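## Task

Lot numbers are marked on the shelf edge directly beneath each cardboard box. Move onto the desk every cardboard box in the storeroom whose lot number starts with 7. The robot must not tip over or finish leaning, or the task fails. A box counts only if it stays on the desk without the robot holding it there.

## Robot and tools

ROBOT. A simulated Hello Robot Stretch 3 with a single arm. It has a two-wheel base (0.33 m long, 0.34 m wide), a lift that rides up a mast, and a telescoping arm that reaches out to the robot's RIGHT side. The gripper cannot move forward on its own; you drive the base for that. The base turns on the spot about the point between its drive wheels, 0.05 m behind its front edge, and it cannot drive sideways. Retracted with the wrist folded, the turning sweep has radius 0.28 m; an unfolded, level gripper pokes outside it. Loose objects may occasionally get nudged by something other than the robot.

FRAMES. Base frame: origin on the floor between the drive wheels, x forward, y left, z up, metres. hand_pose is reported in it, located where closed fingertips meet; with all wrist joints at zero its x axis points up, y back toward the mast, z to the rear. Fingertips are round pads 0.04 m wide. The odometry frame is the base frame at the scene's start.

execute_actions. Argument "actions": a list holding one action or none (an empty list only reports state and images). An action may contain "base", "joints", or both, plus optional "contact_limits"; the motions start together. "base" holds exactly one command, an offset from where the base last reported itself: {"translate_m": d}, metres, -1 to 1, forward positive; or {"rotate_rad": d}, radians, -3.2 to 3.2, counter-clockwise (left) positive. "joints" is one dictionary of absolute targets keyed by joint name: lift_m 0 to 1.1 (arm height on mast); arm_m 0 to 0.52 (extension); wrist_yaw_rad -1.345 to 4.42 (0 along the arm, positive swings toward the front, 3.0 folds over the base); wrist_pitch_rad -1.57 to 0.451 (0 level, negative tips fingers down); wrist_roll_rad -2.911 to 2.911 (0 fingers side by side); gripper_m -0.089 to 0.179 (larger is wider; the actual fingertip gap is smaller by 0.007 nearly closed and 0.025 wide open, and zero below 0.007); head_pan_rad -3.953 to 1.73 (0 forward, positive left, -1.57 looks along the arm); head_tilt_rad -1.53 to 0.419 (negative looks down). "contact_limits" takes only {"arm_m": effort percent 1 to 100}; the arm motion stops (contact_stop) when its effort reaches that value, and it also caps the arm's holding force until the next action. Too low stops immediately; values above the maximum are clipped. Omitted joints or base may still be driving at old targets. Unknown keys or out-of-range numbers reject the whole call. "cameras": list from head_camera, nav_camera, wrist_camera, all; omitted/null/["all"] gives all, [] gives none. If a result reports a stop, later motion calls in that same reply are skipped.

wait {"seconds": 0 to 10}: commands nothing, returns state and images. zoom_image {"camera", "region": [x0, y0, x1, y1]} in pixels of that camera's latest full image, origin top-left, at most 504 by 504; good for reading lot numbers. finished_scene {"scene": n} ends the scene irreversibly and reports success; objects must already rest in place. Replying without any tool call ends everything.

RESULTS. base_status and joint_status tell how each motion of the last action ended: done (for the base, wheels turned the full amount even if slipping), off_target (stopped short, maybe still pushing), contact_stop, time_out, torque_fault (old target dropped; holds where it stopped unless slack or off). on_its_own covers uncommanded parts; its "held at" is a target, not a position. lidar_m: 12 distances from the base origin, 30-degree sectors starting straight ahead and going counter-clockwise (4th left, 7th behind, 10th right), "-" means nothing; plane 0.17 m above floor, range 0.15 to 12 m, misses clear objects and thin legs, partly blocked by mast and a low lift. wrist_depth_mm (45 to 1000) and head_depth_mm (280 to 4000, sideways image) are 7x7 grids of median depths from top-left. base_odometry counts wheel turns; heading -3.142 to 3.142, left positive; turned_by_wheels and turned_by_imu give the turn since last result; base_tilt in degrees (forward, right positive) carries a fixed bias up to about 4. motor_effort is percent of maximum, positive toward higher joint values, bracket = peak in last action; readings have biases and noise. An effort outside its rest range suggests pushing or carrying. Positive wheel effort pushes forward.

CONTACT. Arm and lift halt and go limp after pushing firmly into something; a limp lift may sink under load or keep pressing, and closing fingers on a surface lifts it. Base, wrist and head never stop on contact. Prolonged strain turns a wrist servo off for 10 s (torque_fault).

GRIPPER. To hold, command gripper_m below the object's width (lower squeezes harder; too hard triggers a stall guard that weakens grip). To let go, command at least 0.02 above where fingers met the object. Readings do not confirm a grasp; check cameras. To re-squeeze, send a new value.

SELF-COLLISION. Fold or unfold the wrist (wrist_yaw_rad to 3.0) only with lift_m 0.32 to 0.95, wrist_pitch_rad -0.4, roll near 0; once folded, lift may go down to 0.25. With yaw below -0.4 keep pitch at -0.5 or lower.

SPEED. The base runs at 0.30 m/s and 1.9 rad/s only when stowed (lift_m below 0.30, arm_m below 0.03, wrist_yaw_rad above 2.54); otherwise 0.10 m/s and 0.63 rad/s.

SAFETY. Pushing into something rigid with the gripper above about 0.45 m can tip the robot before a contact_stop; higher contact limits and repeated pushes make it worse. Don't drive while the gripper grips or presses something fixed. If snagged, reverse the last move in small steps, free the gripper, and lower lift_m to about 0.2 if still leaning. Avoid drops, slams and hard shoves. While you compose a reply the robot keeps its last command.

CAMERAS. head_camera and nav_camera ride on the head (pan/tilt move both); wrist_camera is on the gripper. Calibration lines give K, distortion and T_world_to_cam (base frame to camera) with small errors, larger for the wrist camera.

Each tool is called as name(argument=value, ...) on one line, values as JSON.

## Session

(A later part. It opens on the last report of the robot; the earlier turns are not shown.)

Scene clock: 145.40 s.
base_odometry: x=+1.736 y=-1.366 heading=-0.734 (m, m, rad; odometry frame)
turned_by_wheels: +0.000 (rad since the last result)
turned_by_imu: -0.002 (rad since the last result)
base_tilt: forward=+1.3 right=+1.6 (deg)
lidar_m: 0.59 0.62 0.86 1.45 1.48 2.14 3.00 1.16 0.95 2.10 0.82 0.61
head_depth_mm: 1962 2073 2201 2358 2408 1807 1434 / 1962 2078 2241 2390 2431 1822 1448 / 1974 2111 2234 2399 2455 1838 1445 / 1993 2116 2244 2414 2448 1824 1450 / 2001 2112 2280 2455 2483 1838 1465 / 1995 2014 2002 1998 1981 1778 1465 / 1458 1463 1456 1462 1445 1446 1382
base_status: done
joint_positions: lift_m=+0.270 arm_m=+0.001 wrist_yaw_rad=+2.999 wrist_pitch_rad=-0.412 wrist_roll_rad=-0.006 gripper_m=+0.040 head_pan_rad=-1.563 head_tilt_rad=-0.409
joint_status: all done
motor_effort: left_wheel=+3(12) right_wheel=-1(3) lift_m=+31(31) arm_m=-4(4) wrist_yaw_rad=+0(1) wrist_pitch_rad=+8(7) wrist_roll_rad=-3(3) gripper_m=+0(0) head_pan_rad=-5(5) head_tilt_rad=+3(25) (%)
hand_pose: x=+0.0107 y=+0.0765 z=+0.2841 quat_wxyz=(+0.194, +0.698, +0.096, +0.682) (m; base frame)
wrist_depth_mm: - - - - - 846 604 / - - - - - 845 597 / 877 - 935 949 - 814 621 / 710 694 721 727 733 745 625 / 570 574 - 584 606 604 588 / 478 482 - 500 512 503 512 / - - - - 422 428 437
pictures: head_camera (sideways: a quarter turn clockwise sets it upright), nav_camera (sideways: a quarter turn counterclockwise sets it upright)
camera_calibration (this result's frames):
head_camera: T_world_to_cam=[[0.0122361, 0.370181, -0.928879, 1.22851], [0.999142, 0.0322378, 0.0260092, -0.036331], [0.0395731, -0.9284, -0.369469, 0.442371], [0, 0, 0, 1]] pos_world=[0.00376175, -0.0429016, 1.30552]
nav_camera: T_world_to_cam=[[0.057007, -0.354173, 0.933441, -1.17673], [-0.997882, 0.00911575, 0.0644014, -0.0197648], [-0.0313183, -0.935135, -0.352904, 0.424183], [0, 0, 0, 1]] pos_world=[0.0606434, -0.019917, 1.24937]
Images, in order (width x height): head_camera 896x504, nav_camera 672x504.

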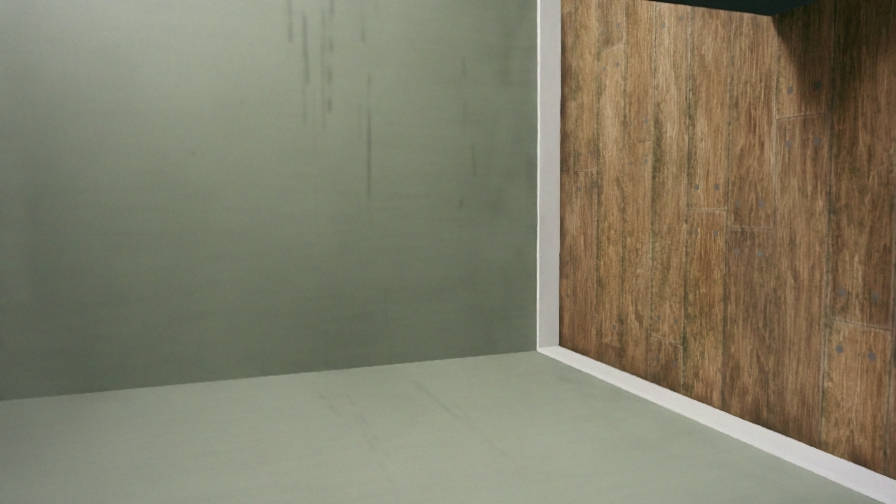

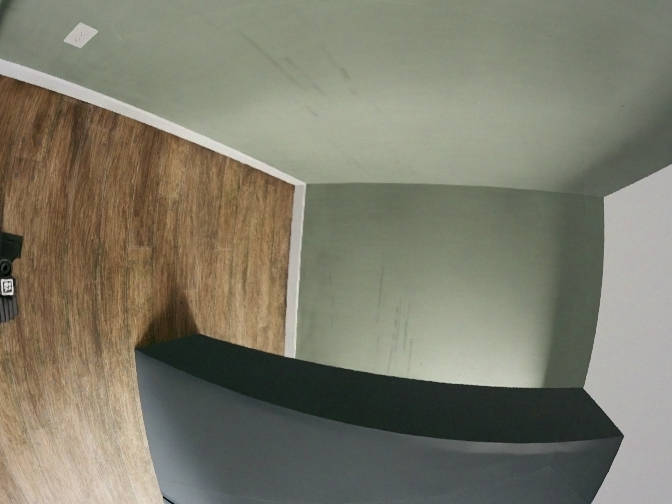

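execute_actions(actions=[{"base":{"rotate_rad":-1.615}}], cameras=[])

execute_actions(actions=[{"base":{"translate_m":1.0}}], cameras=[])

execute_actions(actions=[{"base":{"translate_m":0.87}}], cameras=[])

execute_actions(actions=[{"base":{"rotate_rad":-1.59},"joints":{"head_pan_rad":-0.5,"head_tilt_rad":-0.5}}], cameras=["nav_camera","head_camera"])

execute_actions(actions=[{"base":{"translate_m":0.9},"joints":{"head_pan_rad":-1.5,"head_tilt_rad":-0.8}}], cameras=["nav_camera","head_camera"])

Scene clock: 153.80 s.
base_odometry: x=+1.736 y=-1.366 heading=-2.348 (m, m, rad; odometry frame)
turned_by_wheels: -1.615 (rad since the last result)
turned_by_imu: -1.595 (rad since the last result)
base_tilt: forward=+1.3 right=+1.6 (deg)
lidar_m: 2.30 0.84 0.61 0.59 0.61 0.83 1.45 1.21 1.39 3.35 1.20 0.95
head_depth_mm: 3551 3686 3926 3605 2397 1801 1437 / 3564 3782 - 3660 2415 1799 1437 / 3544 3746 3891 3675 2439 1831 1448 / 3598 3819 - 3702 2471 1829 1451 / 3586 3887 - 3805 2472 1840 1464 / 3552 3222 3145 3102 2503 1851 1475 / 2277 2265 2246 2216 2203 1857 1475
base_status: done
joint_positions: lift_m=+0.270 arm_m=+0.001 wrist_yaw_rad=+2.999 wrist_pitch_rad=-0.412 wrist_roll_rad=-0.006 gripper_m=+0.040 head_pan_rad=-1.563 head_tilt_rad=-0.408
joint_status: not commanded
motor_effort: left_wheel=+3(13) right_wheel=-1(6) lift_m=+31(32) arm_m=-4(4) wrist_yaw_rad=+1(1) wrist_pitch_rad=+8(7) wrist_roll_rad=-3(3) gripper_m=+1(0) head_pan_rad=-4(4) head_tilt_rad=+2(4) (%)
hand_pose: x=+0.0107 y=+0.0765 z=+0.2841 quat_wxyz=(+0.194, +0.698, +0.096, +0.682) (m; base frame)
wrist_depth_mm: 510 - 552 565 589 622 643 / 549 - 595 619 644 666 707 / 585 - 651 680 711 750 784 / 633 642 687 699 731 744 777 / 558 576 - 580 612 604 620 / 474 492 - 511 520 504 513 / - - - - 421 433 442
pictures: none
No camera images: the call's "cameras" was empty. Leave "cameras" out to get every camera's image.

Scene clock: 158.97 s.
base_odometry: x=+1.034 y=-2.078 heading=-2.348 (m, m, rad; odometry frame)
turned_by_wheels: +0.000 (rad since the last result)
turned_by_imu: -0.003 (rad since the last result)
base_tilt: forward=+1.4 right=+1.7 (deg)
lidar_m: 1.31 0.85 0.62 0.59 0.62 0.83 2.29 2.11 0.44 0.43 0.44 1.36
head_depth_mm: 330 351 375 401 432 468 512 / 331 353 377 403 434 472 513 / 333 354 378 405 436 473 518 / 335 356 380 407 438 476 520 / 335 357 381 409 441 478 524 / 337 359 383 411 444 481 525 / 338 360 385 412 445 484 530
base_status: done
joint_positions: lift_m=+0.270 arm_m=+0.001 wrist_yaw_rad=+2.999 wrist_pitch_rad=-0.412 wrist_roll_rad=-0.006 gripper_m=+0.040 head_pan_rad=-1.563 head_tilt_rad=-0.408
joint_status: not commanded
motor_effort: left_wheel=+3(12) right_wheel=-1(3) lift_m=+31(31) arm_m=-4(4) wrist_yaw_rad=+1(1) wrist_pitch_rad=+8(7) wrist_roll_rad=-3(3) gripper_m=+0(0) head_pan_rad=-4(4) head_tilt_rad=+3(2) (%)
hand_pose: x=+0.0107 y=+0.0765 z=+0.2841 quat_wxyz=(+0.194, +0.698, +0.096, +0.682) (m; base frame)
wrist_depth_mm: 515 - 549 574 593 615 645 / 556 - 599 622 659 679 710 / 596 - 667 671 707 760 764 / 628 645 674 693 731 769 785 / 559 570 - 597 607 609 630 / 474 488 - 509 516 503 509 / - - - - 423 436 435
pictures: none
No camera images: the call's "cameras" was empty. Leave "cameras" out to get every camera's image.

Scene clock: 163.70 s.
base_odometry: x=+0.424 y=-2.698 heading=-2.348 (m, m, rad; odometry frame)
turned_by_wheels: +0.000 (rad since the last result)
turned_by_imu: -0.002 (rad since the last result)
base_tilt: forward=+1.3 right=+1.6 (deg)
lidar_m: 0.45 0.46 0.62 0.60 0.62 0.84 2.30 0.71 1.41 1.77 0.64 0.46
head_depth_mm: 1970 2061 2195 2271 2287 1803 1439 / 3502 3637 3812 3274 2427 1812 1438 / 3606 3788 - 3679 2447 1822 1453 / 3621 3816 - 3700 2459 1830 1450 / 3019 2959 2847 2824 2347 1829 1463 / 1724 1703 1687 1680 1646 1622 1422 / 1206 1204 1194 1186 1167 1163 1146
base_status: done
joint_positions: lift_m=+0.270 arm_m=+0.001 wrist_yaw_rad=+2.999 wrist_pitch_rad=-0.412 wrist_roll_rad=-0.006 gripper_m=+0.040 head_pan_rad=-1.563 head_tilt_rad=-0.408
joint_status: not commanded
motor_effort: left_wheel=+3(12) right_wheel=-1(3) lift_m=+32(32) arm_m=-4(4) wrist_yaw_rad=+0(2) wrist_pitch_rad=+7(8) wrist_roll_rad=-3(3) gripper_m=-1(0) head_pan_rad=-4(4) head_tilt_rad=+3(2) (%)
hand_pose: x=+0.0107 y=+0.0765 z=+0.2841 quat_wxyz=(+0.194, +0.698, +0.096, +0.682) (m; base frame)
wrist_depth_mm: 514 - 551 574 599 609 444 / 562 - 594 634 649 627 453 / 608 - 666 683 715 625 459 / 631 650 694 698 730 625 453 / 562 561 - 582 601 576 453 / 473 490 - 517 526 508 451 / - - - - 421 430 428
pictures: none
No camera images: the call's "cameras" was empty. Leave "cameras" out to get every camera's image.

Scene clock: 165.93 s.
base_odometry: x=+0.424 y=-2.698 heading=+2.345 (m, m, rad; odometry frame)
turned_by_wheels: -1.590 (rad since the last result)
turned_by_imu: -1.570 (rad since the last result)
base_tilt: forward=+1.3 right=+1.6 (deg)
lidar_m: 1.80 0.64 0.46 0.45 0.46 0.62 0.60 0.62 0.84 2.24 0.70 1.42
head_depth_mm: 1163 1268 1165 1373 1242 1001 1196 / 1288 1422 1076 1582 1254 1421 1272 / 1236 1401 1205 1612 1321 1560 1343 / 1201 1320 1377 1542 1701 1621 1360 / 1229 2052 1641 2047 2036 1680 1364 / 1936 2088 2269 2508 2194 1699 1371 / 2613 2875 3805 3126 2194 1695 1371
base_status: done
joint_positions: lift_m=+0.270 arm_m=+0.001 wrist_yaw_rad=+2.999 wrist_pitch_rad=-0.412 wrist_roll_rad=-0.006 gripper_m=+0.040 head_pan_rad=-0.507 head_tilt_rad=-0.494
joint_status: all done
motor_effort: left_wheel=+3(12) right_wheel=-1(6) lift_m=+31(32) arm_m=-3(4) wrist_yaw_rad=+1(1) wrist_pitch_rad=+8(7) wrist_roll_rad=-3(3) gripper_m=+0(0) head_pan_rad=+3(39) head_tilt_rad=-3(9) (%)
hand_pose: x=+0.0107 y=+0.0765 z=+0.2841 quat_wxyz=(+0.194, +0.698, +0.096, +0.682) (m; base frame)
wrist_depth_mm: 399 - 426 439 450 485 498 / 431 - 461 480 495 522 547 / 469 - 500 524 556 577 602 / 507 509 547 575 601 637 658 / 525 549 - 592 609 606 619 / 477 490 - 513 526 504 513 / - - - - 426 433 438
pictures: head_camera (sideways: a quarter turn clockwise sets it upright), nav_camera (sideways: a quarter turn counterclockwise sets it upright)
camera_calibration (this result's frames):
head_camera: T_world_to_cam=[[-0.38416, 0.230599, -0.894005, 1.18542], [0.465717, 0.88449, 0.0280227, -0.0356955], [0.797201, -0.405588, -0.44718, 0.538875], [0, 0, 0, 1]] pos_world=[0.0424246, -0.0232234, 1.30175]
nav_camera: T_world_to_cam=[[0.404695, -0.16266, 0.899869, -1.13504], [-0.494236, -0.866851, 0.065579, -0.024363], [0.769385, -0.471287, -0.431203, 0.521192], [0, 0, 0, 1]] pos_world=[0.0463068, 0.0398857, 1.24772]
Images, in order (width x height): head_camera 896x504, nav_camera 672x504.

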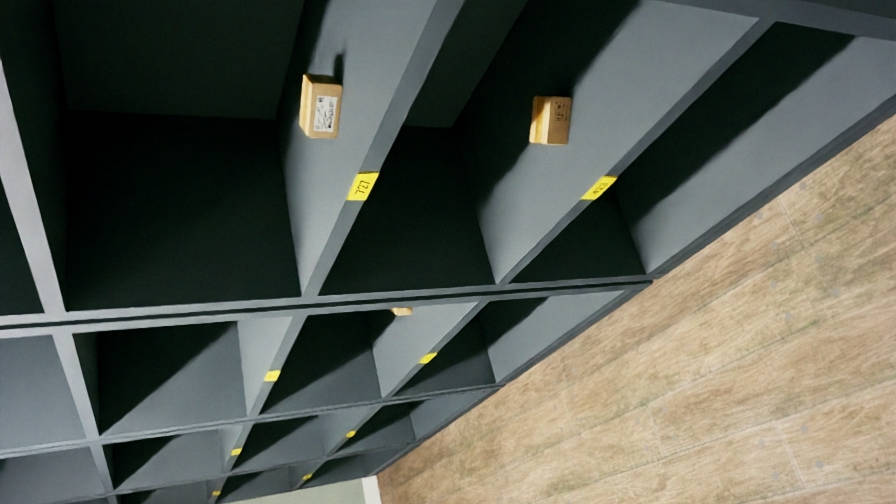

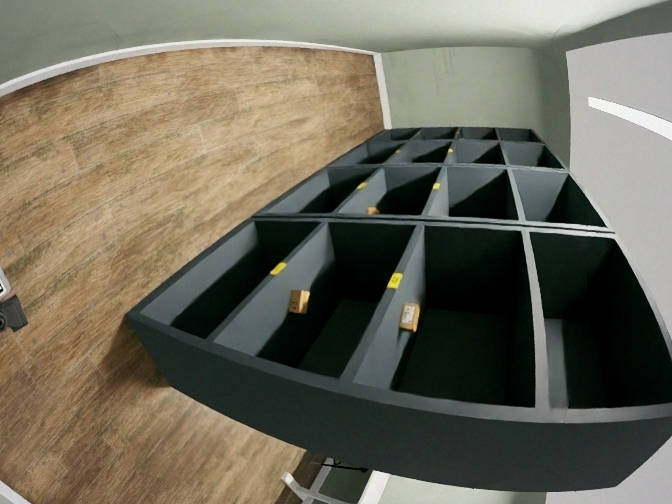

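Scene clock: 170.77 s.
base_odometry: x=-0.205 y=-2.055 heading=+2.345 (m, m, rad; odometry frame)
turned_by_wheels: +0.000 (rad since the last result)
turned_by_imu: -0.002 (rad since the last result)
base_tilt: forward=+1.4 right=+1.6 (deg)
lidar_m: 1.84 0.66 0.47 0.46 0.47 0.64 1.49 1.54 0.71 1.01 0.68 1.42
head_depth_mm: 833 739 611 1096 927 1244 1150 / 842 705 617 1103 933 1250 1153 / 851 657 622 1111 940 1259 1157 / 855 759 629 1118 945 1263 1161 / 863 771 634 1124 949 1268 1170 / 871 780 642 1119 981 1243 1169 / 860 791 647 948 955 1188 1179
base_status: done
joint_positions: lift_m=+0.270 arm_m=+0.001 wrist_yaw_rad=+2.999 wrist_pitch_rad=-0.412 wrist_roll_rad=-0.006 gripper_m=+0.040 head_pan_rad=-1.493 head_tilt_rad=-0.790
joint_status: all done
motor_effort: left_wheel=+3(12) right_wheel=-1(3) lift_m=+31(30) arm_m=-4(4) wrist_yaw_rad=+1(1) wrist_pitch_rad=+7(7) wrist_roll_rad=-3(3) gripper_m=+0(0) head_pan_rad=-4(41) head_tilt_rad=-4(20) (%)
hand_pose: x=+0.0107 y=+0.0765 z=+0.2841 quat_wxyz=(+0.194, +0.698, +0.096, +0.682) (m; base frame)
wrist_depth_mm: 402 - 434 451 472 489 513 / 428 - 469 482 509 537 559 / 473 - 511 538 559 584 615 / 502 526 558 572 616 636 696 / 539 545 - 584 621 615 620 / 480 478 - 511 518 507 505 / - - - - 426 432 437
pictures: head_camera (sideways: a quarter turn clockwise sets it upright), nav_camera (sideways: a quarter turn counterclockwise sets it upright)
camera_calibration (this result's frames):
head_camera: T_world_to_cam=[[-0.0384775, 0.688074, -0.72462, 0.962478], [0.995312, 0.0907829, 0.033353, -0.0458536], [0.0887324, -0.719939, -0.688341, 0.856942], [0, 0, 0, 1]] pos_world=[0.00663383, -0.041147, 1.28883]
nav_camera: T_world_to_cam=[[0.106646, -0.670051, 0.734615, -0.917763], [-0.994117, -0.0859219, 0.0659481, -0.0217687], [0.0189309, -0.737326, -0.675272, 0.843306], [0, 0, 0, 1]] pos_world=[0.0602703, 0.00497361, 1.2451]
Images, in order (width x height): head_camera 896x504, nav_camera 672x504.

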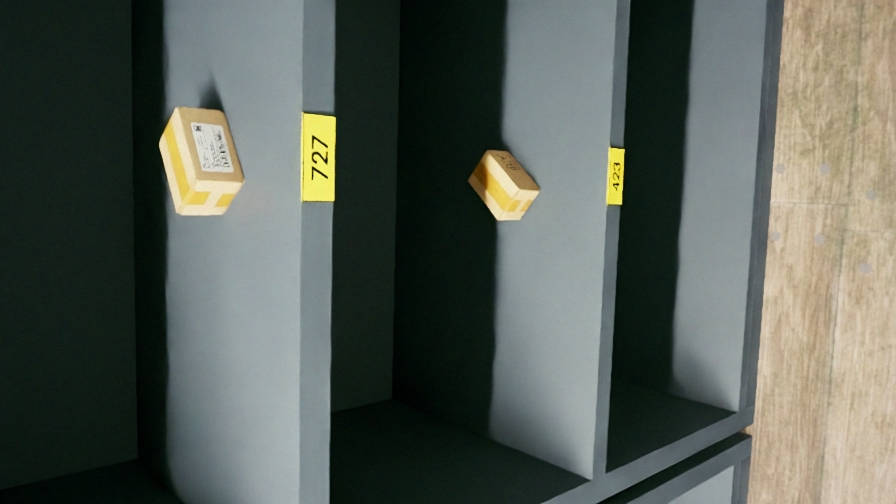

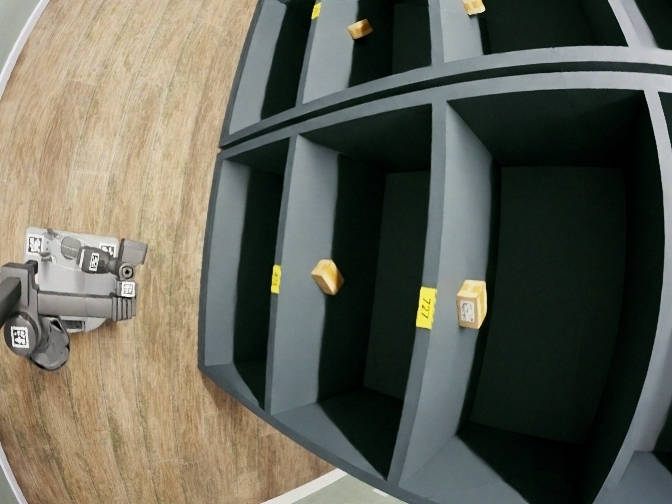

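Scout the rest first.

execute_actions(actions=[{"base":{"translate_m":1.0},"joints":{"head_pan_rad":-1.6}}], cameras=["head_camera"])

execute_actions(actions=[{"joints":{"head_pan_rad":-0.5,"head_tilt_rad":-0.5}}], cameras=["head_camera"])

zoom_image(camera="head_camera", region=[200, 100, 700, 500])

Scene clock: 179.17 s.
base_odometry: x=-0.905 y=-1.340 heading=+2.345 (m, m, rad; odometry frame)
turned_by_wheels: +0.000 (rad since the last result)
turned_by_imu: -0.003 (rad since the last result)
base_tilt: forward=+1.3 right=+1.6 (deg)
lidar_m: 1.90 0.67 0.49 0.47 0.48 0.65 1.75 0.78 0.74 1.00 0.64 1.39
head_depth_mm: 845 738 612 1096 929 1243 1146 / 843 710 615 1104 935 1247 1154 / 844 693 596 1110 942 1258 1164 / 842 758 601 1118 946 1261 1162 / 843 771 607 1125 949 1265 1168 / 840 781 613 1127 933 1245 1175 / 839 790 620 990 911 1076 1174
base_status: done
joint_positions: lift_m=+0.270 arm_m=+0.001 wrist_yaw_rad=+2.999 wrist_pitch_rad=-0.412 wrist_roll_rad=-0.006 gripper_m=+0.040 head_pan_rad=-1.593 head_tilt_rad=-0.790
joint_status: all done
motor_effort: left_wheel=+3(12) right_wheel=-1(3) lift_m=+31(31) arm_m=-4(4) wrist_yaw_rad=+2(1) wrist_pitch_rad=+7(7) wrist_roll_rad=-3(3) gripper_m=+0(1) head_pan_rad=-5(15) head_tilt_rad=-4(4) (%)
hand_pose: x=+0.0107 y=+0.0765 z=+0.2841 quat_wxyz=(+0.194, +0.698, +0.096, +0.682) (m; base frame)
wrist_depth_mm: 411 - 447 458 473 506 527 / 452 - 479 501 530 546 572 / 477 - 526 552 572 599 633 / 515 539 560 592 617 658 690 / 537 547 - 587 619 602 629 / 468 489 - 511 518 506 521 / - - - - 424 437 443
pictures: head_camera (sideways: a quarter turn clockwise sets it upright)
camera_calibration (this result's frames):
head_camera: T_world_to_cam=[[0.0304041, 0.688484, -0.724614, 0.962051], [0.999403, -0.00903109, 0.0333531, -0.0458787], [0.016419, -0.725195, -0.688347, 0.857391], [0, 0, 0, 1]] pos_world=[0.00252353, -0.0409946, 1.28883]
Images, in order (width x height): head_camera 896x504.

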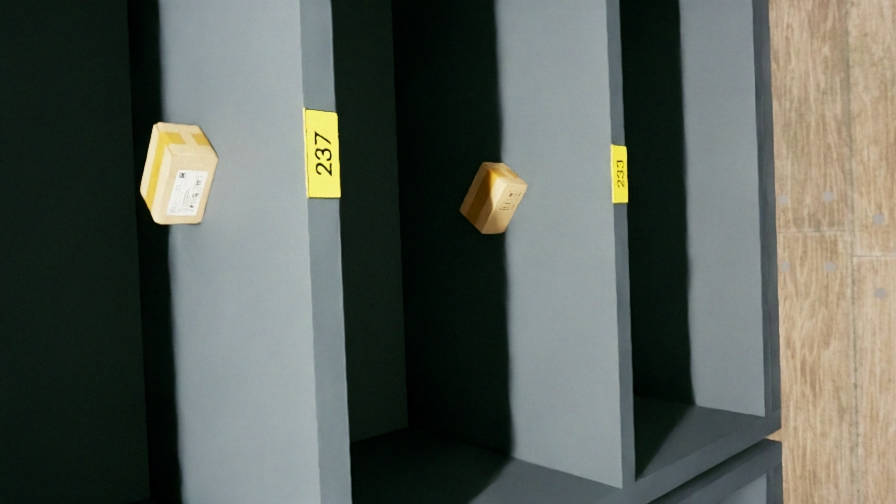

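Scene clock: 180.33 s.
base_odometry: x=-0.905 y=-1.340 heading=+2.345 (m, m, rad; odometry frame)
turned_by_wheels: +0.000 (rad since the last result)
turned_by_imu: +0.000 (rad since the last result)
base_tilt: forward=+1.3 right=+1.7 (deg)
lidar_m: 1.90 0.67 0.49 0.47 0.48 0.65 1.76 0.78 0.73 0.99 0.64 1.39
head_depth_mm: 1151 1241 1103 817 1219 958 1166 / 1278 1403 1034 1539 1229 1406 1256 / 1265 1379 1144 1610 1288 1543 1326 / 1200 1308 1381 1511 1663 1601 1346 / 1188 1306 1580 1877 2004 1658 1356 / 1901 2046 2232 2419 2149 1661 1356 / 1883 2023 2160 2322 2163 1685 1365
base_status: not commanded
joint_positions: lift_m=+0.270 arm_m=+0.001 wrist_yaw_rad=+2.999 wrist_pitch_rad=-0.412 wrist_roll_rad=-0.006 gripper_m=+0.040 head_pan_rad=-0.507 head_tilt_rad=-0.508
joint_status: all done
motor_effort: left_wheel=+3(3) right_wheel=-1(1) lift_m=+32(31) arm_m=-4(4) wrist_yaw_rad=+0(2) wrist_pitch_rad=+7(8) wrist_roll_rad=-3(3) gripper_m=+0(1) head_pan_rad=+2(42) head_tilt_rad=+3(19) (%)
hand_pose: x=+0.0107 y=+0.0765 z=+0.2841 quat_wxyz=(+0.194, +0.698, +0.096, +0.682) (m; base frame)
wrist_depth_mm: 410 - 443 461 480 501 517 / 441 - 482 502 517 540 573 / 482 - 520 545 575 599 629 / 518 530 565 591 627 658 699 / 541 549 - 596 605 610 618 / 477 493 - 508 517 503 507 / - - - - 420 437 437
pictures: head_camera (sideways: a quarter turn clockwise sets it upright)
camera_calibration (this result's frames):
head_camera: T_world_to_cam=[[-0.394756, 0.236547, -0.887814, 1.17741], [0.466156, 0.884249, 0.0283265, -0.0360931], [0.791749, -0.402678, -0.459331, 0.554719], [0, 0, 0, 1]] pos_world=[0.0424166, -0.0232247, 1.30114]
Images, in order (width x height): head_camera 896x504.

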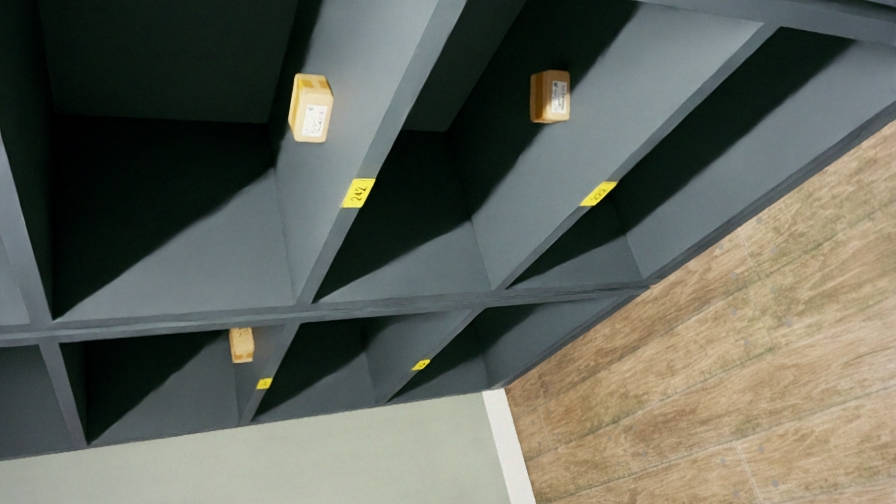

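Region (200, 100, 700, 500) of head_camera's 896x504 image, scaled by 1.008, with more detail than that image has; it fills the top 403 rows of this view, and the rest is white.

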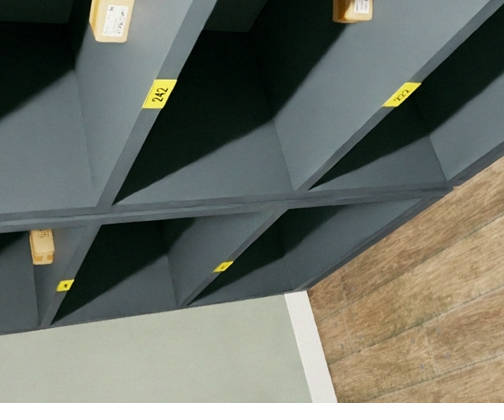

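execute_actions(actions=[{"base":{"translate_m":0.9},"joints":{"head_pan_rad":-1.57,"head_tilt_rad":-0.8}}], cameras=["head_camera"])

execute_actions(actions=[{"joints":{"head_pan_rad":-0.5,"head_tilt_rad":-0.5}}], cameras=["head_camera"])

zoom_image(camera="head_camera", region=[300, 140, 660, 260])

Scene clock: 189.03 s.
base_odometry: x=-1.534 y=-0.697 heading=+2.345 (m, m, rad; odometry frame)
turned_by_wheels: +0.000 (rad since the last result)
turned_by_imu: -0.003 (rad since the last result)
base_tilt: forward=+1.2 right=+1.7 (deg)
lidar_m: 1.37 0.69 0.50 0.48 0.49 0.67 1.79 0.76 0.70 0.98 0.66 1.38
head_depth_mm: 829 735 585 1096 905 1243 1148 / 831 742 591 1098 912 1243 1151 / 830 664 596 1110 917 1257 1159 / 834 691 602 1117 918 1263 1164 / 837 768 607 1124 929 1266 1170 / 835 779 612 1130 932 1243 1173 / 837 789 620 1040 921 1084 1181
base_status: done
joint_positions: lift_m=+0.270 arm_m=+0.001 wrist_yaw_rad=+2.999 wrist_pitch_rad=-0.412 wrist_roll_rad=-0.006 gripper_m=+0.040 head_pan_rad=-1.563 head_tilt_rad=-0.790
joint_status: all done
motor_effort: left_wheel=+3(12) right_wheel=-1(2) lift_m=+32(32) arm_m=-4(4) wrist_yaw_rad=+1(1) wrist_pitch_rad=+8(8) wrist_roll_rad=-3(3) gripper_m=+0(0) head_pan_rad=-4(41) head_tilt_rad=-4(21) (%)
hand_pose: x=+0.0107 y=+0.0765 z=+0.2841 quat_wxyz=(+0.194, +0.698, +0.096, +0.682) (m; base frame)
wrist_depth_mm: 423 - 456 469 487 513 532 / 458 - 499 507 532 561 595 / 493 - 545 554 578 611 646 / 521 537 570 597 636 663 713 / 555 561 - 581 620 623 628 / 472 493 - 503 514 501 510 / - - - - 425 434 437
pictures: head_camera (sideways: a quarter turn clockwise sets it upright)
camera_calibration (this result's frames):
head_camera: T_world_to_cam=[[0.00973427, 0.689103, -0.724598, 0.962156], [0.999224, 0.0209564, 0.0333535, -0.045878], [0.0381689, -0.72436, -0.688364, 0.85728], [0, 0, 0, 1]] pos_world=[0.00375507, -0.0410832, 1.28883]
Images, in order (width x height): head_camera 896x504.

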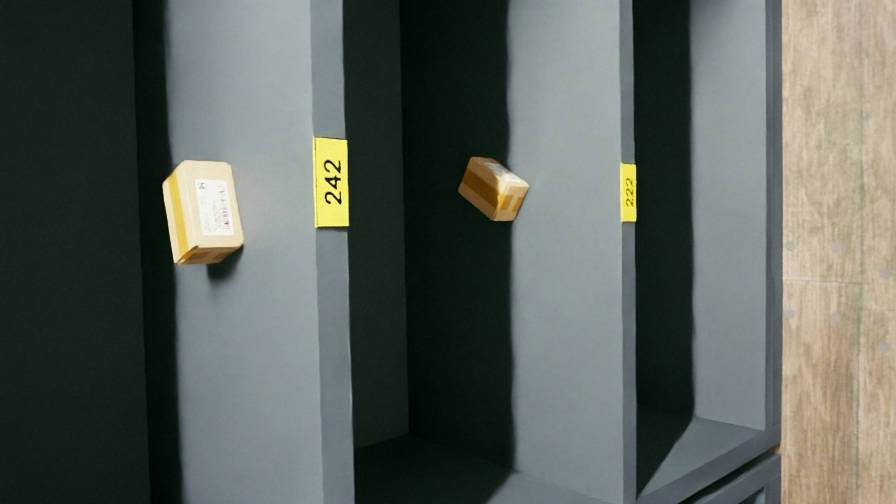

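Scene clock: 190.17 s.
base_odometry: x=-1.534 y=-0.697 heading=+2.345 (m, m, rad; odometry frame)
turned_by_wheels: +0.000 (rad since the last result)
turned_by_imu: +0.000 (rad since the last result)
base_tilt: forward=+1.3 right=+1.6 (deg)
lidar_m: 1.37 0.69 0.50 0.48 0.49 0.67 1.78 0.76 0.70 0.98 0.66 1.38
head_depth_mm: 1136 1226 1102 814 1132 851 912 / 1265 1400 1111 1537 1227 1063 1258 / 1309 1425 1066 1631 1291 1544 1311 / 1238 1353 1393 1568 1723 1588 1350 / 1205 1299 1415 1544 1689 1656 1357 / 1182 1267 1365 1473 1601 1664 1362 / 1130 1212 1304 1387 1503 1601 1356
base_status: not commanded
joint_positions: lift_m=+0.270 arm_m=+0.001 wrist_yaw_rad=+2.999 wrist_pitch_rad=-0.412 wrist_roll_rad=-0.006 gripper_m=+0.040 head_pan_rad=-0.507 head_tilt_rad=-0.508
joint_status: all done
motor_effort: left_wheel=+3(3) right_wheel=-1(1) lift_m=+31(31) arm_m=-4(4) wrist_yaw_rad=+1(1) wrist_pitch_rad=+8(7) wrist_roll_rad=-3(3) gripper_m=+0(0) head_pan_rad=+3(40) head_tilt_rad=+3(20) (%)
hand_pose: x=+0.0107 y=+0.0765 z=+0.2841 quat_wxyz=(+0.194, +0.698, +0.096, +0.682) (m; base frame)
wrist_depth_mm: 418 - 452 470 493 511 526 / 456 - 490 508 533 556 585 / 491 - 546 572 583 632 651 / 527 539 574 603 635 675 713 / 552 558 - 587 609 613 615 / 477 490 - 505 524 512 515 / - - - - 422 442 437
pictures: head_camera (sideways: a quarter turn clockwise sets it upright)
camera_calibration (this result's frames):
head_camera: T_world_to_cam=[[-0.394762, 0.23655, -0.88781, 1.1774], [0.466156, 0.884249, 0.0283266, -0.0360933], [0.791746, -0.402676, -0.459338, 0.554728], [0, 0, 0, 1]] pos_world=[0.0424166, -0.0232246, 1.30114]
Images, in order (width x height): head_camera 896x504.

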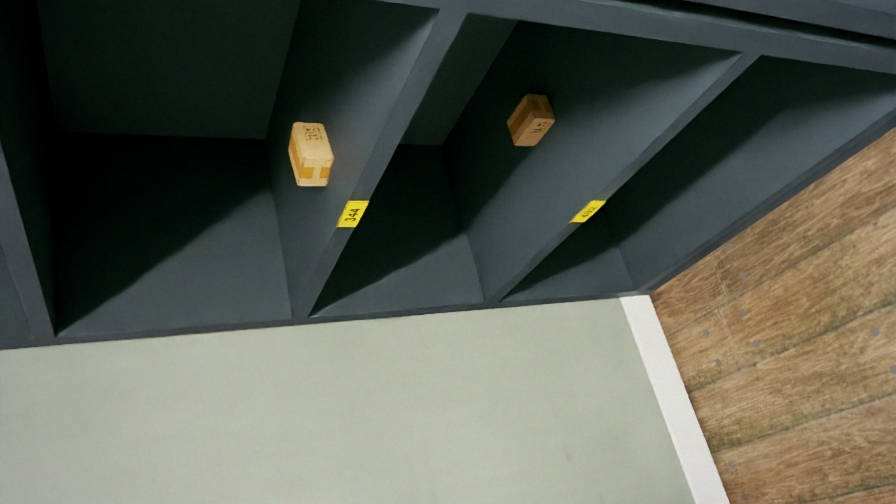

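Region (300, 140, 660, 260) of head_camera's 896x504 image, scaled by 1.400, with more detail than that image has.

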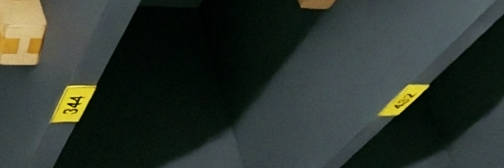

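execute_actions(actions=[{"base":{"translate_m":-1.0}}], cameras=[])

execute_actions(actions=[{"base":{"translate_m":-0.88}}], cameras=[])

execute_actions(actions=[{"joints":{"lift_m":0.5}}], cameras=[])

execute_actions(actions=[{"joints":{"lift_m":1.02,"wrist_yaw_rad":0,"gripper_m":0.179,"wrist_pitch_rad":-0.35}}], cameras=[])

execute_actions(actions=[{"joints":{"wrist_pitch_rad":-0.3,"arm_m":0.08}}], cameras=["wrist_camera"])

Scene clock: 199.60 s.
base_odometry: x=-0.835 y=-1.411 heading=+2.345 (m, m, rad; odometry frame)
turned_by_wheels: +0.000 (rad since the last result)
turned_by_imu: -0.001 (rad since the last result)
base_tilt: forward=+1.2 right=+1.6 (deg)
lidar_m: 1.89 0.67 0.48 0.47 0.48 0.65 1.75 1.43 0.67 1.00 0.70 0.76
head_depth_mm: 1156 1243 942 760 810 872 966 / 1279 1413 1121 1540 1229 1398 1245 / 1368 1489 1146 1683 1294 1541 1332 / 1296 1416 1445 1622 1778 1601 1351 / 1258 1368 1496 1683 1968 1656 1359 / 1987 2134 2311 2513 2165 1663 1356 / 1946 2108 2261 2431 2156 1676 1361
base_status: done
joint_positions: lift_m=+0.270 arm_m=+0.001 wrist_yaw_rad=+2.999 wrist_pitch_rad=-0.412 wrist_roll_rad=-0.006 gripper_m=+0.040 head_pan_rad=-0.507 head_tilt_rad=-0.507
joint_status: not commanded
motor_effort: left_wheel=+3(8) right_wheel=-1(5) lift_m=+31(32) arm_m=-4(4) wrist_yaw_rad=+2(1) wrist_pitch_rad=+7(7) wrist_roll_rad=-3(3) gripper_m=-1(0) head_pan_rad=+3(3) head_tilt_rad=+2(3) (%)
hand_pose: x=+0.0107 y=+0.0765 z=+0.2841 quat_wxyz=(+0.194, +0.698, +0.096, +0.682) (m; base frame)
wrist_depth_mm: 412 - 438 464 476 498 524 / 438 - 478 501 521 549 561 / 474 - 516 543 571 602 625 / 522 532 562 583 621 672 681 / 542 564 - 586 594 617 620 / 472 490 - 508 518 508 515 / - - - - 426 436 435
pictures: none
No camera images: the call's "cameras" was empty. Leave "cameras" out to get every camera's image.

Scene clock: 204.37 s.
base_odometry: x=-0.219 y=-2.040 heading=+2.345 (m, m, rad; odometry frame)
turned_by_wheels: +0.000 (rad since the last result)
turned_by_imu: +0.000 (rad since the last result)
base_tilt: forward=+1.3 right=+1.6 (deg)
lidar_m: 1.84 0.65 0.47 0.46 0.47 0.64 1.51 1.57 0.72 1.01 0.68 1.41
head_depth_mm: 1169 1256 1105 1369 1227 930 971 / 1302 1434 1075 1552 1235 1410 1264 / 1297 1420 1247 1629 1338 1547 1332 / 1239 1341 1414 1562 1739 1607 1352 / 1223 1348 1653 1987 2021 1657 1349 / 1931 2089 2292 2569 2154 1660 1358 / 2595 2841 3074 3039 2158 1676 1355
base_status: done
joint_positions: lift_m=+0.270 arm_m=+0.001 wrist_yaw_rad=+2.999 wrist_pitch_rad=-0.412 wrist_roll_rad=-0.006 gripper_m=+0.040 head_pan_rad=-0.507 head_tilt_rad=-0.506
joint_status: not commanded
motor_effort: left_wheel=+2(8) right_wheel=-1(5) lift_m=+31(31) arm_m=-4(4) wrist_yaw_rad=+2(1) wrist_pitch_rad=+7(8) wrist_roll_rad=-3(3) gripper_m=+0(0) head_pan_rad=+3(3) head_tilt_rad=+2(2) (%)
hand_pose: x=+0.0107 y=+0.0765 z=+0.2841 quat_wxyz=(+0.194, +0.698, +0.096, +0.682) (m; base frame)
wrist_depth_mm: 404 - 428 444 471 486 510 / 437 - 470 488 515 524 556 / 475 - 508 533 564 593 615 / 510 532 565 578 610 632 679 / 545 542 - 582 613 597 622 / 473 483 - 507 524 507 517 / - - - - 425 439 443
pictures: none
No camera images: the call's "cameras" was empty. Leave "cameras" out to get every camera's image.

Scene clock: 207.30 s.
base_odometry: x=-0.219 y=-2.040 heading=+2.345 (m, m, rad; odometry frame)
turned_by_wheels: +0.000 (rad since the last result)
turned_by_imu: -0.001 (rad since the last result)
base_tilt: forward=+1.3 right=+1.7 (deg)
lidar_m: 1.85 0.66 0.47 0.46 0.47 0.64 1.51 1.56 0.72 1.01 0.67 1.41
head_depth_mm: 1168 1260 1106 1370 1220 929 971 / 1297 1435 1079 1547 1235 1415 1262 / 1300 1426 1249 1629 1351 1542 1335 / 1238 1341 1421 1566 1746 1602 1342 / 1228 1346 1649 1998 2009 1662 1352 / 1929 2086 2288 2538 2137 1684 1359 / 2604 2829 3067 3011 2173 1677 1361
base_status: not commanded
joint_positions: lift_m=+0.500 arm_m=+0.001 wrist_yaw_rad=+2.999 wrist_pitch_rad=-0.412 wrist_roll_rad=-0.006 gripper_m=+0.040 head_pan_rad=-0.507 head_tilt_rad=-0.506
joint_status: all done
motor_effort: left_wheel=+3(3) right_wheel=-1(1) lift_m=+38(39) arm_m=-4(4) wrist_yaw_rad=+1(0) wrist_pitch_rad=+8(8) wrist_roll_rad=-3(3) gripper_m=+0(0) head_pan_rad=+3(2) head_tilt_rad=+2(3) (%)
hand_pose: x=+0.0107 y=+0.0765 z=+0.5138 quat_wxyz=(+0.194, +0.698, +0.096, +0.682) (m; base frame)
wrist_depth_mm: 395 - 434 447 467 485 513 / 437 - 464 485 520 528 555 / 477 - 512 539 567 597 627 / 506 534 554 586 629 649 675 / 574 585 - 645 684 730 758 / 624 633 - 701 747 771 783 / 627 653 672 654 649 686 681
pictures: none
No camera images: the call's "cameras" was empty. Leave "cameras" out to get every camera's image.

Scene clock: 212.87 s.
base_odometry: x=-0.219 y=-2.040 heading=+2.345 (m, m, rad; odometry frame)
turned_by_wheels: +0.000 (rad since the last result)
turned_by_imu: -0.002 (rad since the last result)
base_tilt: forward=+1.3 right=+1.6 (deg)
lidar_m: 1.84 0.66 0.48 0.46 0.47 0.64 1.51 1.56 0.72 1.00 0.67 1.41
head_depth_mm: 1168 1256 1103 1372 1226 929 966 / 1295 1429 1076 1551 1233 1405 1261 / 1304 1420 1246 1631 1354 1549 1332 / 1237 1347 1413 1566 1737 1606 1350 / 1223 1345 1643 1996 1997 1661 1354 / 1926 2088 2295 2531 2147 1669 1357 / 2582 2844 3096 3050 2135 1675 1363
base_status: not commanded
joint_positions: lift_m=+1.020 arm_m=+0.001 wrist_yaw_rad=+0.002 wrist_pitch_rad=-0.370 wrist_roll_rad=-0.006 gripper_m=+0.179 head_pan_rad=-0.507 head_tilt_rad=-0.506
joint_status: all done
motor_effort: left_wheel=+2(2) right_wheel=-1(0) lift_m=+39(40) arm_m=-4(4) wrist_yaw_rad=-2(2) wrist_pitch_rad=+12(13) wrist_roll_rad=-3(3) gripper_m=+0(85) head_pan_rad=+2(3) head_tilt_rad=+2(3) (%)
hand_pose: x=-0.0211 y=-0.3765 z=+1.0434 quat_wxyz=(+0.698, +0.131, -0.692, -0.129) (m; base frame)
wrist_depth_mm: 497 654 669 664 668 665 492 / 496 629 691 708 692 667 495 / 427 423 444 426 469 486 455 / 349 345 353 353 364 360 362 / 497 815 916 918 945 746 488 / - 750 778 780 822 786 458 / 523 643 657 656 693 657 527
pictures: none
No camera images: the call's "cameras" was empty. Leave "cameras" out to get every camera's image.

Scene clock: 214.67 s.
base_odometry: x=-0.219 y=-2.040 heading=+2.345 (m, m, rad; odometry frame)
turned_by_wheels: +0.000 (rad since the last result)
turned_by_imu: -0.001 (rad since the last result)
base_tilt: forward=+1.3 right=+1.7 (deg)
lidar_m: 1.84 0.66 0.48 0.46 0.47 0.64 1.51 1.57 0.72 1.00 0.67 1.41
head_depth_mm: 1163 1260 1109 1371 1219 930 969 / 1296 1431 1080 1547 1235 1407 1263 / 1304 1429 1247 1639 1349 1547 1335 / 1234 1343 1423 1570 1734 1603 1354 / 1224 1343 1644 1978 2021 1659 1353 / 1924 2084 2277 2534 2139 1667 1359 / 2590 2836 3081 3024 2149 1674 1364
base_status: not commanded
joint_positions: lift_m=+1.020 arm_m=+0.080 wrist_yaw_rad=+0.001 wrist_pitch_rad=-0.321 wrist_roll_rad=-0.006 gripper_m=+0.179 head_pan_rad=-0.507 head_tilt_rad=-0.506
joint_status: all done
motor_effort: left_wheel=+2(2) right_wheel=-1(1) lift_m=+38(38) arm_m=+4(5) wrist_yaw_rad=-1(1) wrist_pitch_rad=+13(14) wrist_roll_rad=-3(3) gripper_m=+0(0) head_pan_rad=+2(2) head_tilt_rad=+3(2) (%)
hand_pose: x=-0.0213 y=-0.4601 z=+1.0548 quat_wxyz=(+0.700, +0.114, -0.695, -0.113) (m; base frame)
wrist_depth_mm: 487 587 585 610 600 611 494 / 494 635 649 634 653 640 500 / 463 505 516 388 552 564 489 / 353 362 366 370 383 388 402 / 284 282 281 287 293 312 307 / - 738 798 773 803 794 439 / 527 665 694 702 723 684 465
pictures: wrist_camera
camera_calibration (this result's frames):
wrist_camera: T_world_to_cam=[[-0.998621, 0.00862319, 0.05179, -0.0775528], [-0.0415803, 0.472388, -0.880409, 1.18099], [-0.0320569, -0.881349, -0.471378, 0.26037], [0, 0, 0, 1]] pos_world=[-0.0199933, -0.327741, 1.16651]
Images, in order (width x height): wrist_camera 644x364.

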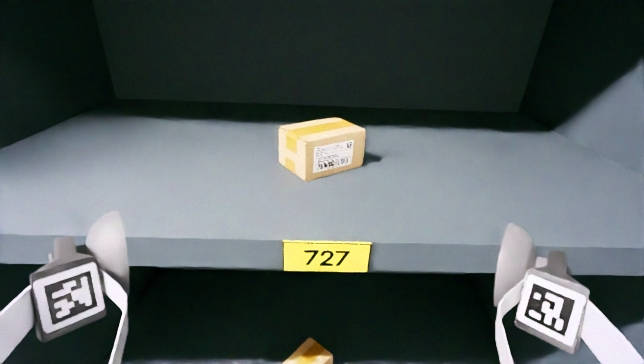

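execute_actions(actions=[{"joints":{"arm_m":0.315,"lift_m":0.988}}], cameras=["wrist_camera"])

execute_actions(actions=[{"joints":{"gripper_m":0.04}}], cameras=[])

execute_actions(actions=[{"joints":{"lift_m":1.02}}], cameras=[])

execute_actions(actions=[{"joints":{"arm_m":0.0}}], cameras=["wrist_camera"])

execute_actions(actions=[{"joints":{"lift_m":0.8,"wrist_pitch_rad":-0.4},"base":{"translate_m":-0.2}}], cameras=[])

execute_actions(actions=[{"joints":{"lift_m":0.45,"wrist_yaw_rad":2.8,"head_pan_rad":0,"head_tilt_rad":-1.4},"base":{"translate_m":-0.3}}])

Scene clock: 224.27 s.
base_odometry: x=-0.219 y=-2.040 heading=+2.345 (m, m, rad; odometry frame)
turned_by_wheels: +0.000 (rad since the last result)
turned_by_imu: -0.002 (rad since the last result)
base_tilt: forward=+1.3 right=+1.7 (deg)
lidar_m: 1.84 0.65 0.48 0.46 0.47 0.64 1.51 1.57 0.72 1.01 0.67 1.41
head_depth_mm: 1167 1254 1110 1368 1221 926 971 / 1300 1431 1082 1551 1227 1413 1257 / 1305 1412 1246 1627 1344 1544 1335 / 1239 1346 1415 1577 1740 1605 1342 / 1225 1342 1643 1986 2010 1665 1356 / 1928 2098 2292 2521 2151 1669 1361 / 2600 2833 3115 3045 2145 1680 1369
base_status: not commanded
joint_positions: lift_m=+0.988 arm_m=+0.315 wrist_yaw_rad=+0.001 wrist_pitch_rad=-0.321 wrist_roll_rad=-0.006 gripper_m=+0.179 head_pan_rad=-0.507 head_tilt_rad=-0.506
joint_status: all done
motor_effort: left_wheel=+2(2) right_wheel=-1(1) lift_m=+31(36) arm_m=+4(7) wrist_yaw_rad=+0(1) wrist_pitch_rad=+12(13) wrist_roll_rad=-3(3) gripper_m=+0(1) head_pan_rad=+2(3) head_tilt_rad=+2(2) (%)
hand_pose: x=-0.0214 y=-0.6951 z=+1.0232 quat_wxyz=(+0.700, +0.114, -0.696, -0.113) (m; base frame)
wrist_depth_mm: 389 392 396 397 395 400 402 / 418 421 419 424 423 427 432 / 396 407 427 435 442 446 451 / 289 294 297 200 314 320 329 / 231 227 174 153 176 252 248 / - 185 177 146 186 196 201 / 150 156 157 155 162 164 163
pictures: wrist_camera
camera_calibration (this result's frames):
wrist_camera: T_world_to_cam=[[-0.998616, 0.00915483, 0.0517835, -0.0736312], [-0.0413449, 0.471818, -0.880726, 1.26417], [-0.0324953, -0.881649, -0.470786, 0.0374788], [0, 0, 0, 1]] pos_world=[-0.0200446, -0.562738, 1.13484]
Images, in order (width x height): wrist_camera 644x364.

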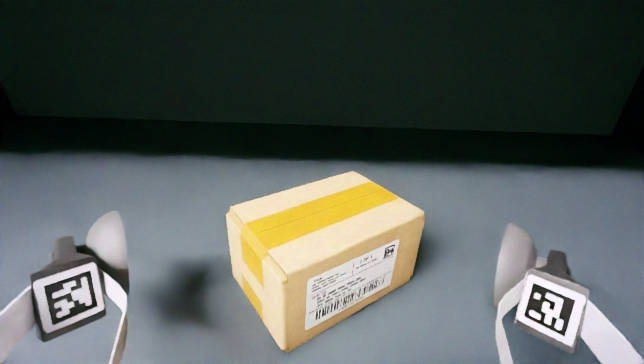

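Scene clock: 226.13 s.
base_odometry: x=-0.219 y=-2.040 heading=+2.345 (m, m, rad; odometry frame)
turned_by_wheels: +0.000 (rad since the last result)
turned_by_imu: -0.001 (rad since the last result)
base_tilt: forward=+1.2 right=+1.6 (deg)
lidar_m: 1.85 0.66 0.47 0.46 0.47 0.64 1.51 1.57 0.72 1.01 0.68 1.41
head_depth_mm: 1168 1253 1108 1365 1221 928 970 / 1297 1427 1076 1553 1235 1406 1260 / 1303 1421 1249 1641 1341 1544 1330 / 1240 1345 1423 1565 1754 1597 1347 / 1226 1344 1648 1974 2015 1656 1352 / 1936 2096 2293 2521 2153 1665 1363 / 2589 2862 3123 3033 2173 1669 1364
base_status: not commanded
joint_positions: lift_m=+0.988 arm_m=+0.315 wrist_yaw_rad=+0.000 wrist_pitch_rad=-0.320 wrist_roll_rad=-0.006 gripper_m=+0.040 head_pan_rad=-0.507 head_tilt_rad=-0.506
joint_status: all done
motor_effort: left_wheel=+2(2) right_wheel=-1(1) lift_m=+31(31) arm_m=+4(4) wrist_yaw_rad=+1(3) wrist_pitch_rad=+12(13) wrist_roll_rad=-3(3) gripper_m=-10(86) head_pan_rad=+3(3) head_tilt_rad=+2(2) (%)
hand_pose: x=-0.0215 y=-0.6952 z=+1.0233 quat_wxyz=(+0.700, +0.113, -0.696, -0.113) (m; base frame)
wrist_depth_mm: 393 393 395 402 395 394 398 / 425 423 426 427 422 428 424 / 393 407 419 432 442 449 444 / 287 293 297 201 311 317 329 / 223 227 165 154 228 243 247 / 183 185 174 156 - 197 199 / 155 157 159 158 162 166 167
pictures: none
No camera images: the call's "cameras" was empty. Leave "cameras" out to get every camera's image.

Scene clock: 227.23 s.
base_odometry: x=-0.219 y=-2.040 heading=+2.345 (m, m, rad; odometry frame)
turned_by_wheels: +0.000 (rad since the last result)
turned_by_imu: +0.000 (rad since the last result)
base_tilt: forward=+1.3 right=+1.6 (deg)
lidar_m: 1.84 0.65 0.47 0.46 0.47 0.64 1.51 1.56 0.72 1.01 0.67 1.41
head_depth_mm: 1163 1251 1106 1367 1222 926 970 / 1300 1430 1080 1551 1231 1404 1259 / 1298 1422 1244 1632 1343 1545 1330 / 1235 1343 1416 1559 1738 1602 1348 / 1227 1345 1651 1982 2005 1658 1351 / 1929 2098 2284 2535 2145 1669 1360 / 2594 2840 3084 3046 2165 1669 1365
base_status: not commanded
joint_positions: lift_m=+1.020 arm_m=+0.315 wrist_yaw_rad=+0.000 wrist_pitch_rad=-0.322 wrist_roll_rad=-0.006 gripper_m=+0.040 head_pan_rad=-0.507 head_tilt_rad=-0.506
joint_status: all done
motor_effort: left_wheel=+2(3) right_wheel=+0(1) lift_m=+39(40) arm_m=+4(4) wrist_yaw_rad=+0(0) wrist_pitch_rad=+13(14) wrist_roll_rad=-3(3) gripper_m=-9(9) head_pan_rad=+3(2) head_tilt_rad=+2(2) (%)
hand_pose: x=-0.0215 y=-0.6950 z=+1.0546 quat_wxyz=(+0.700, +0.114, -0.695, -0.113) (m; base frame)
wrist_depth_mm: 392 396 391 398 397 399 407 / 419 426 428 424 429 430 430 / 442 448 450 450 455 453 455 / 346 352 357 345 377 391 397 / 269 273 279 157 291 294 301 / 221 225 212 156 - 239 241 / 187 192 193 189 194 201 202
pictures: none
No camera images: the call's "cameras" was empty. Leave "cameras" out to get every camera's image.

Scene clock: 230.77 s.
base_odometry: x=-0.219 y=-2.040 heading=+2.345 (m, m, rad; odometry frame)
turned_by_wheels: +0.000 (rad since the last result)
turned_by_imu: -0.001 (rad since the last result)
base_tilt: forward=+1.2 right=+1.6 (deg)
lidar_m: 1.84 0.66 0.48 0.46 0.47 0.64 1.51 1.56 0.72 1.00 0.67 1.42
head_depth_mm: 1168 1256 1109 1370 1221 927 967 / 1300 1432 1078 1553 1231 1403 1261 / 1299 1416 1246 1636 1350 1546 1334 / 1235 1350 1418 1574 1746 1602 1354 / 1224 1346 1649 1974 2013 1649 1353 / 1927 2092 2307 2542 2147 1664 1355 / 2604 2854 3088 2999 2143 1663 1370
base_status: not commanded
joint_positions: lift_m=+1.020 arm_m=+0.001 wrist_yaw_rad=+0.000 wrist_pitch_rad=-0.323 wrist_roll_rad=-0.006 gripper_m=+0.040 head_pan_rad=-0.507 head_tilt_rad=-0.506
joint_status: all done
joint sent to its limit — the command would take arm_m past its lower limit, so that joint was sent only as far as its limit.
motor_effort: left_wheel=+3(3) right_wheel=-1(1) lift_m=+39(39) arm_m=-4(7) wrist_yaw_rad=+1(0) wrist_pitch_rad=+13(14) wrist_roll_rad=-3(3) gripper_m=-9(9) head_pan_rad=+4(3) head_tilt_rad=+2(2) (%)
hand_pose: x=-0.0215 y=-0.3818 z=+1.0545 quat_wxyz=(+0.700, +0.114, -0.695, -0.114) (m; base frame)
wrist_depth_mm: 495 665 680 679 658 658 492 / 494 689 710 702 726 694 490 / 459 492 507 535 552 571 489 / 348 357 366 349 383 390 399 / 495 705 354 157 889 616 439 / 508 705 742 156 - 704 487 / 511 668 673 662 693 660 504
pictures: wrist_camera
camera_calibration (this result's frames):
wrist_camera: T_world_to_cam=[[-0.998611, 0.00960202, 0.0518012, -0.0780951], [-0.0410842, 0.473575, -0.879795, 1.14354], [-0.0329795, -0.880701, -0.472522, 0.330629], [0, 0, 0, 1]] pos_world=[-0.0201014, -0.249614, 1.16635]
Images, in order (width x height): wrist_camera 644x364.

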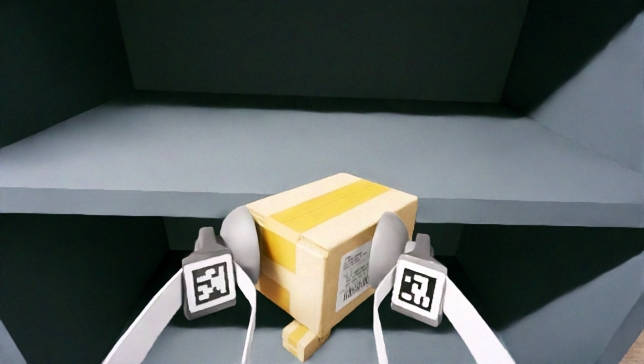

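Scene clock: 234.23 s.
base_odometry: x=-0.079 y=-2.183 heading=+2.345 (m, m, rad; odometry frame)
turned_by_wheels: +0.000 (rad since the last result)
turned_by_imu: -0.001 (rad since the last result)
base_tilt: forward=+1.3 right=+1.6 (deg)
lidar_m: 1.83 0.65 0.47 0.45 0.47 0.64 1.31 1.36 0.61 0.96 0.83 0.80
head_depth_mm: 646 691 749 810 925 977 1188 / 1153 1435 951 892 976 1059 1168 / 1461 1610 1227 1722 1341 1547 1330 / 1394 1550 1595 1738 1886 1599 1348 / 1366 1480 1631 1770 1928 1659 1355 / 2093 2254 2461 2684 2151 1666 1356 / 2155 2979 3219 3034 2164 1672 1356
base_status: done
joint_positions: lift_m=+0.800 arm_m=+0.001 wrist_yaw_rad=+0.000 wrist_pitch_rad=-0.421 wrist_roll_rad=-0.006 gripper_m=+0.040 head_pan_rad=-0.507 head_tilt_rad=-0.506
joint_status: all done
motor_effort: left_wheel=+3(3) right_wheel=-1(4) lift_m=+32(35) arm_m=-4(4) wrist_yaw_rad=+0(0) wrist_pitch_rad=+13(14) wrist_roll_rad=-3(3) gripper_m=-8(9) head_pan_rad=+3(3) head_tilt_rad=+2(2) (%)
hand_pose: x=-0.0215 y=-0.3704 z=+0.8120 quat_wxyz=(+0.694, +0.149, -0.689, -0.148) (m; base frame)
wrist_depth_mm: 667 670 665 658 681 397 285 / 704 706 724 715 700 394 314 / 764 797 789 811 749 396 - / 663 681 710 676 646 392 - / 559 555 532 156 534 446 - / 471 476 468 155 - - - / 761 865 873 854 703 - -
pictures: none
No camera images: the call's "cameras" was empty. Leave "cameras" out to get every camera's image.

Scene clock: 238.30 s.
base_odometry: x=+0.131 y=-2.398 heading=+2.346 (m, m, rad; odometry frame)
turned_by_wheels: +0.000 (rad since the last result)
turned_by_imu: -0.001 (rad since the last result)
base_tilt: forward=+1.3 right=+1.6 (deg)
lidar_m: 1.81 0.65 0.47 0.45 0.47 0.64 1.02 1.05 1.43 0.56 1.05 1.04
head_depth_mm: 1484 1412 1336 1282 1233 - 1116 / 1494 1415 1356 1289 1236 - 1119 / 1510 1427 1359 1295 1239 - 1125 / 1512 1434 1367 1299 1252 - - / 1518 1445 1369 1304 1225 - - / 1531 1452 1378 1314 1248 1212 - / 1310 1300 1282 1222 1201 1174 -
base_status: done
joint_positions: lift_m=+0.450 arm_m=+0.001 wrist_yaw_rad=+2.799 wrist_pitch_rad=-0.422 wrist_roll_rad=-0.006 gripper_m=+0.040 head_pan_rad=-0.007 head_tilt_rad=-1.384
joint_status: all done
motor_effort: left_wheel=+3(4) right_wheel=-1(4) lift_m=+32(32) arm_m=-4(4) wrist_yaw_rad=+2(1) wrist_pitch_rad=+13(13) wrist_roll_rad=-3(3) gripper_m=-9(8) head_pan_rad=+3(34) head_tilt_rad=-6(34) (%)
hand_pose: x=+0.0541 y=+0.0645 z=+0.4619 quat_wxyz=(+0.264, +0.704, +0.029, +0.658) (m; base frame)
wrist_depth_mm: 380 403 431 470 528 582 671 / - 431 470 513 586 645 754 / - 467 514 566 623 724 850 / - 506 558 567 681 812 - / - 557 575 157 788 860 891 / 536 - 648 156 - 725 728 / 573 - 608 590 615 619 619
pictures: head_camera (sideways: a quarter turn clockwise sets it upright), nav_camera (sideways: a quarter turn counterclockwise sets it upright), wrist_camera
camera_calibration (this result's frames):
head_camera: T_world_to_cam=[[-0.976361, 0.0218793, -0.215035, 0.304403], [0.0146639, 0.999276, 0.0350927, -0.0421093], [0.215648, 0.0311099, -0.975976, 1.22997], [0, 0, 0, 1]] pos_world=[0.032584, -0.00284565, 1.26736]
nav_camera: T_world_to_cam=[[0.971932, 0.0475146, 0.230415, -0.266245], [0.0369704, -0.998071, 0.0498674, -0.007077], [0.232341, -0.0399491, -0.971814, 1.22741], [0, 0, 0, 1]] pos_world=[-0.0261439, 0.0546213, 1.25452]
wrist_camera: T_world_to_cam=[[0.938949, -0.340028, 0.0525006, -0.058725], [-0.149094, -0.539641, -0.828588, 0.461513], [0.310075, 0.770174, -0.557391, 0.360349], [0, 0, 0, 1]] pos_world=[0.0122134, -0.0484485, 0.586343]
Images, in order (width x height): head_camera 896x504, nav_camera 672x504, wrist_camera 644x364.

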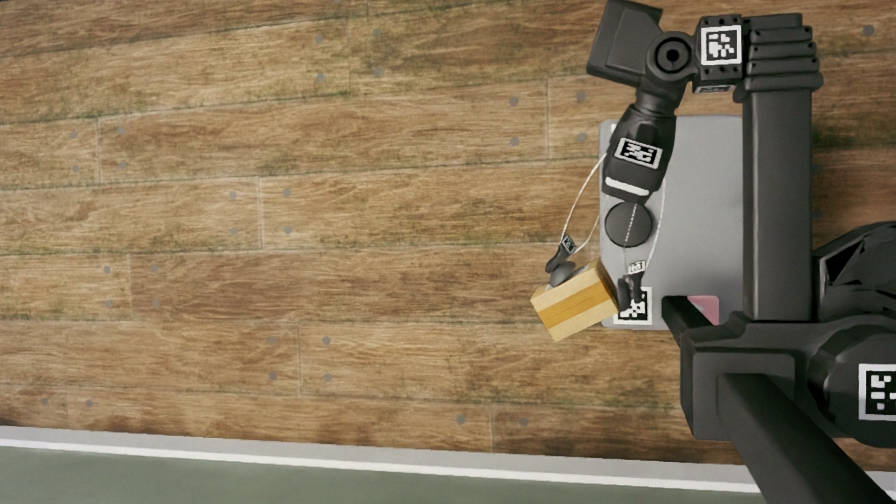

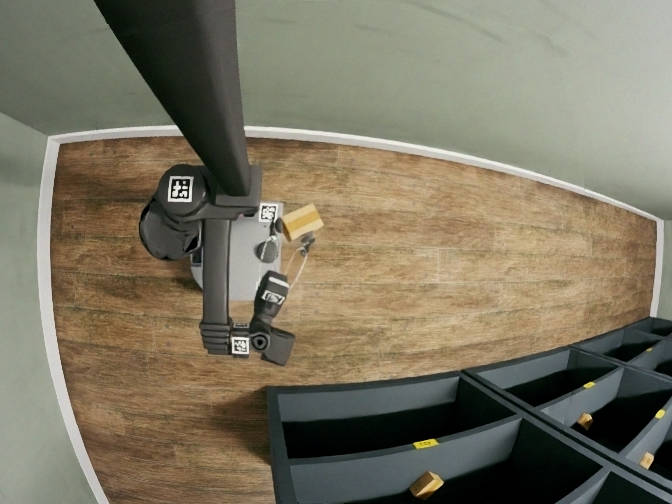

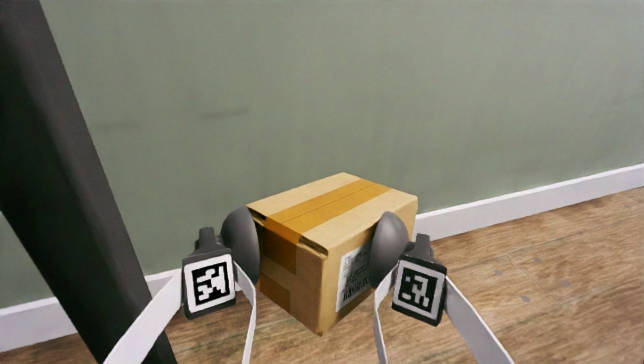

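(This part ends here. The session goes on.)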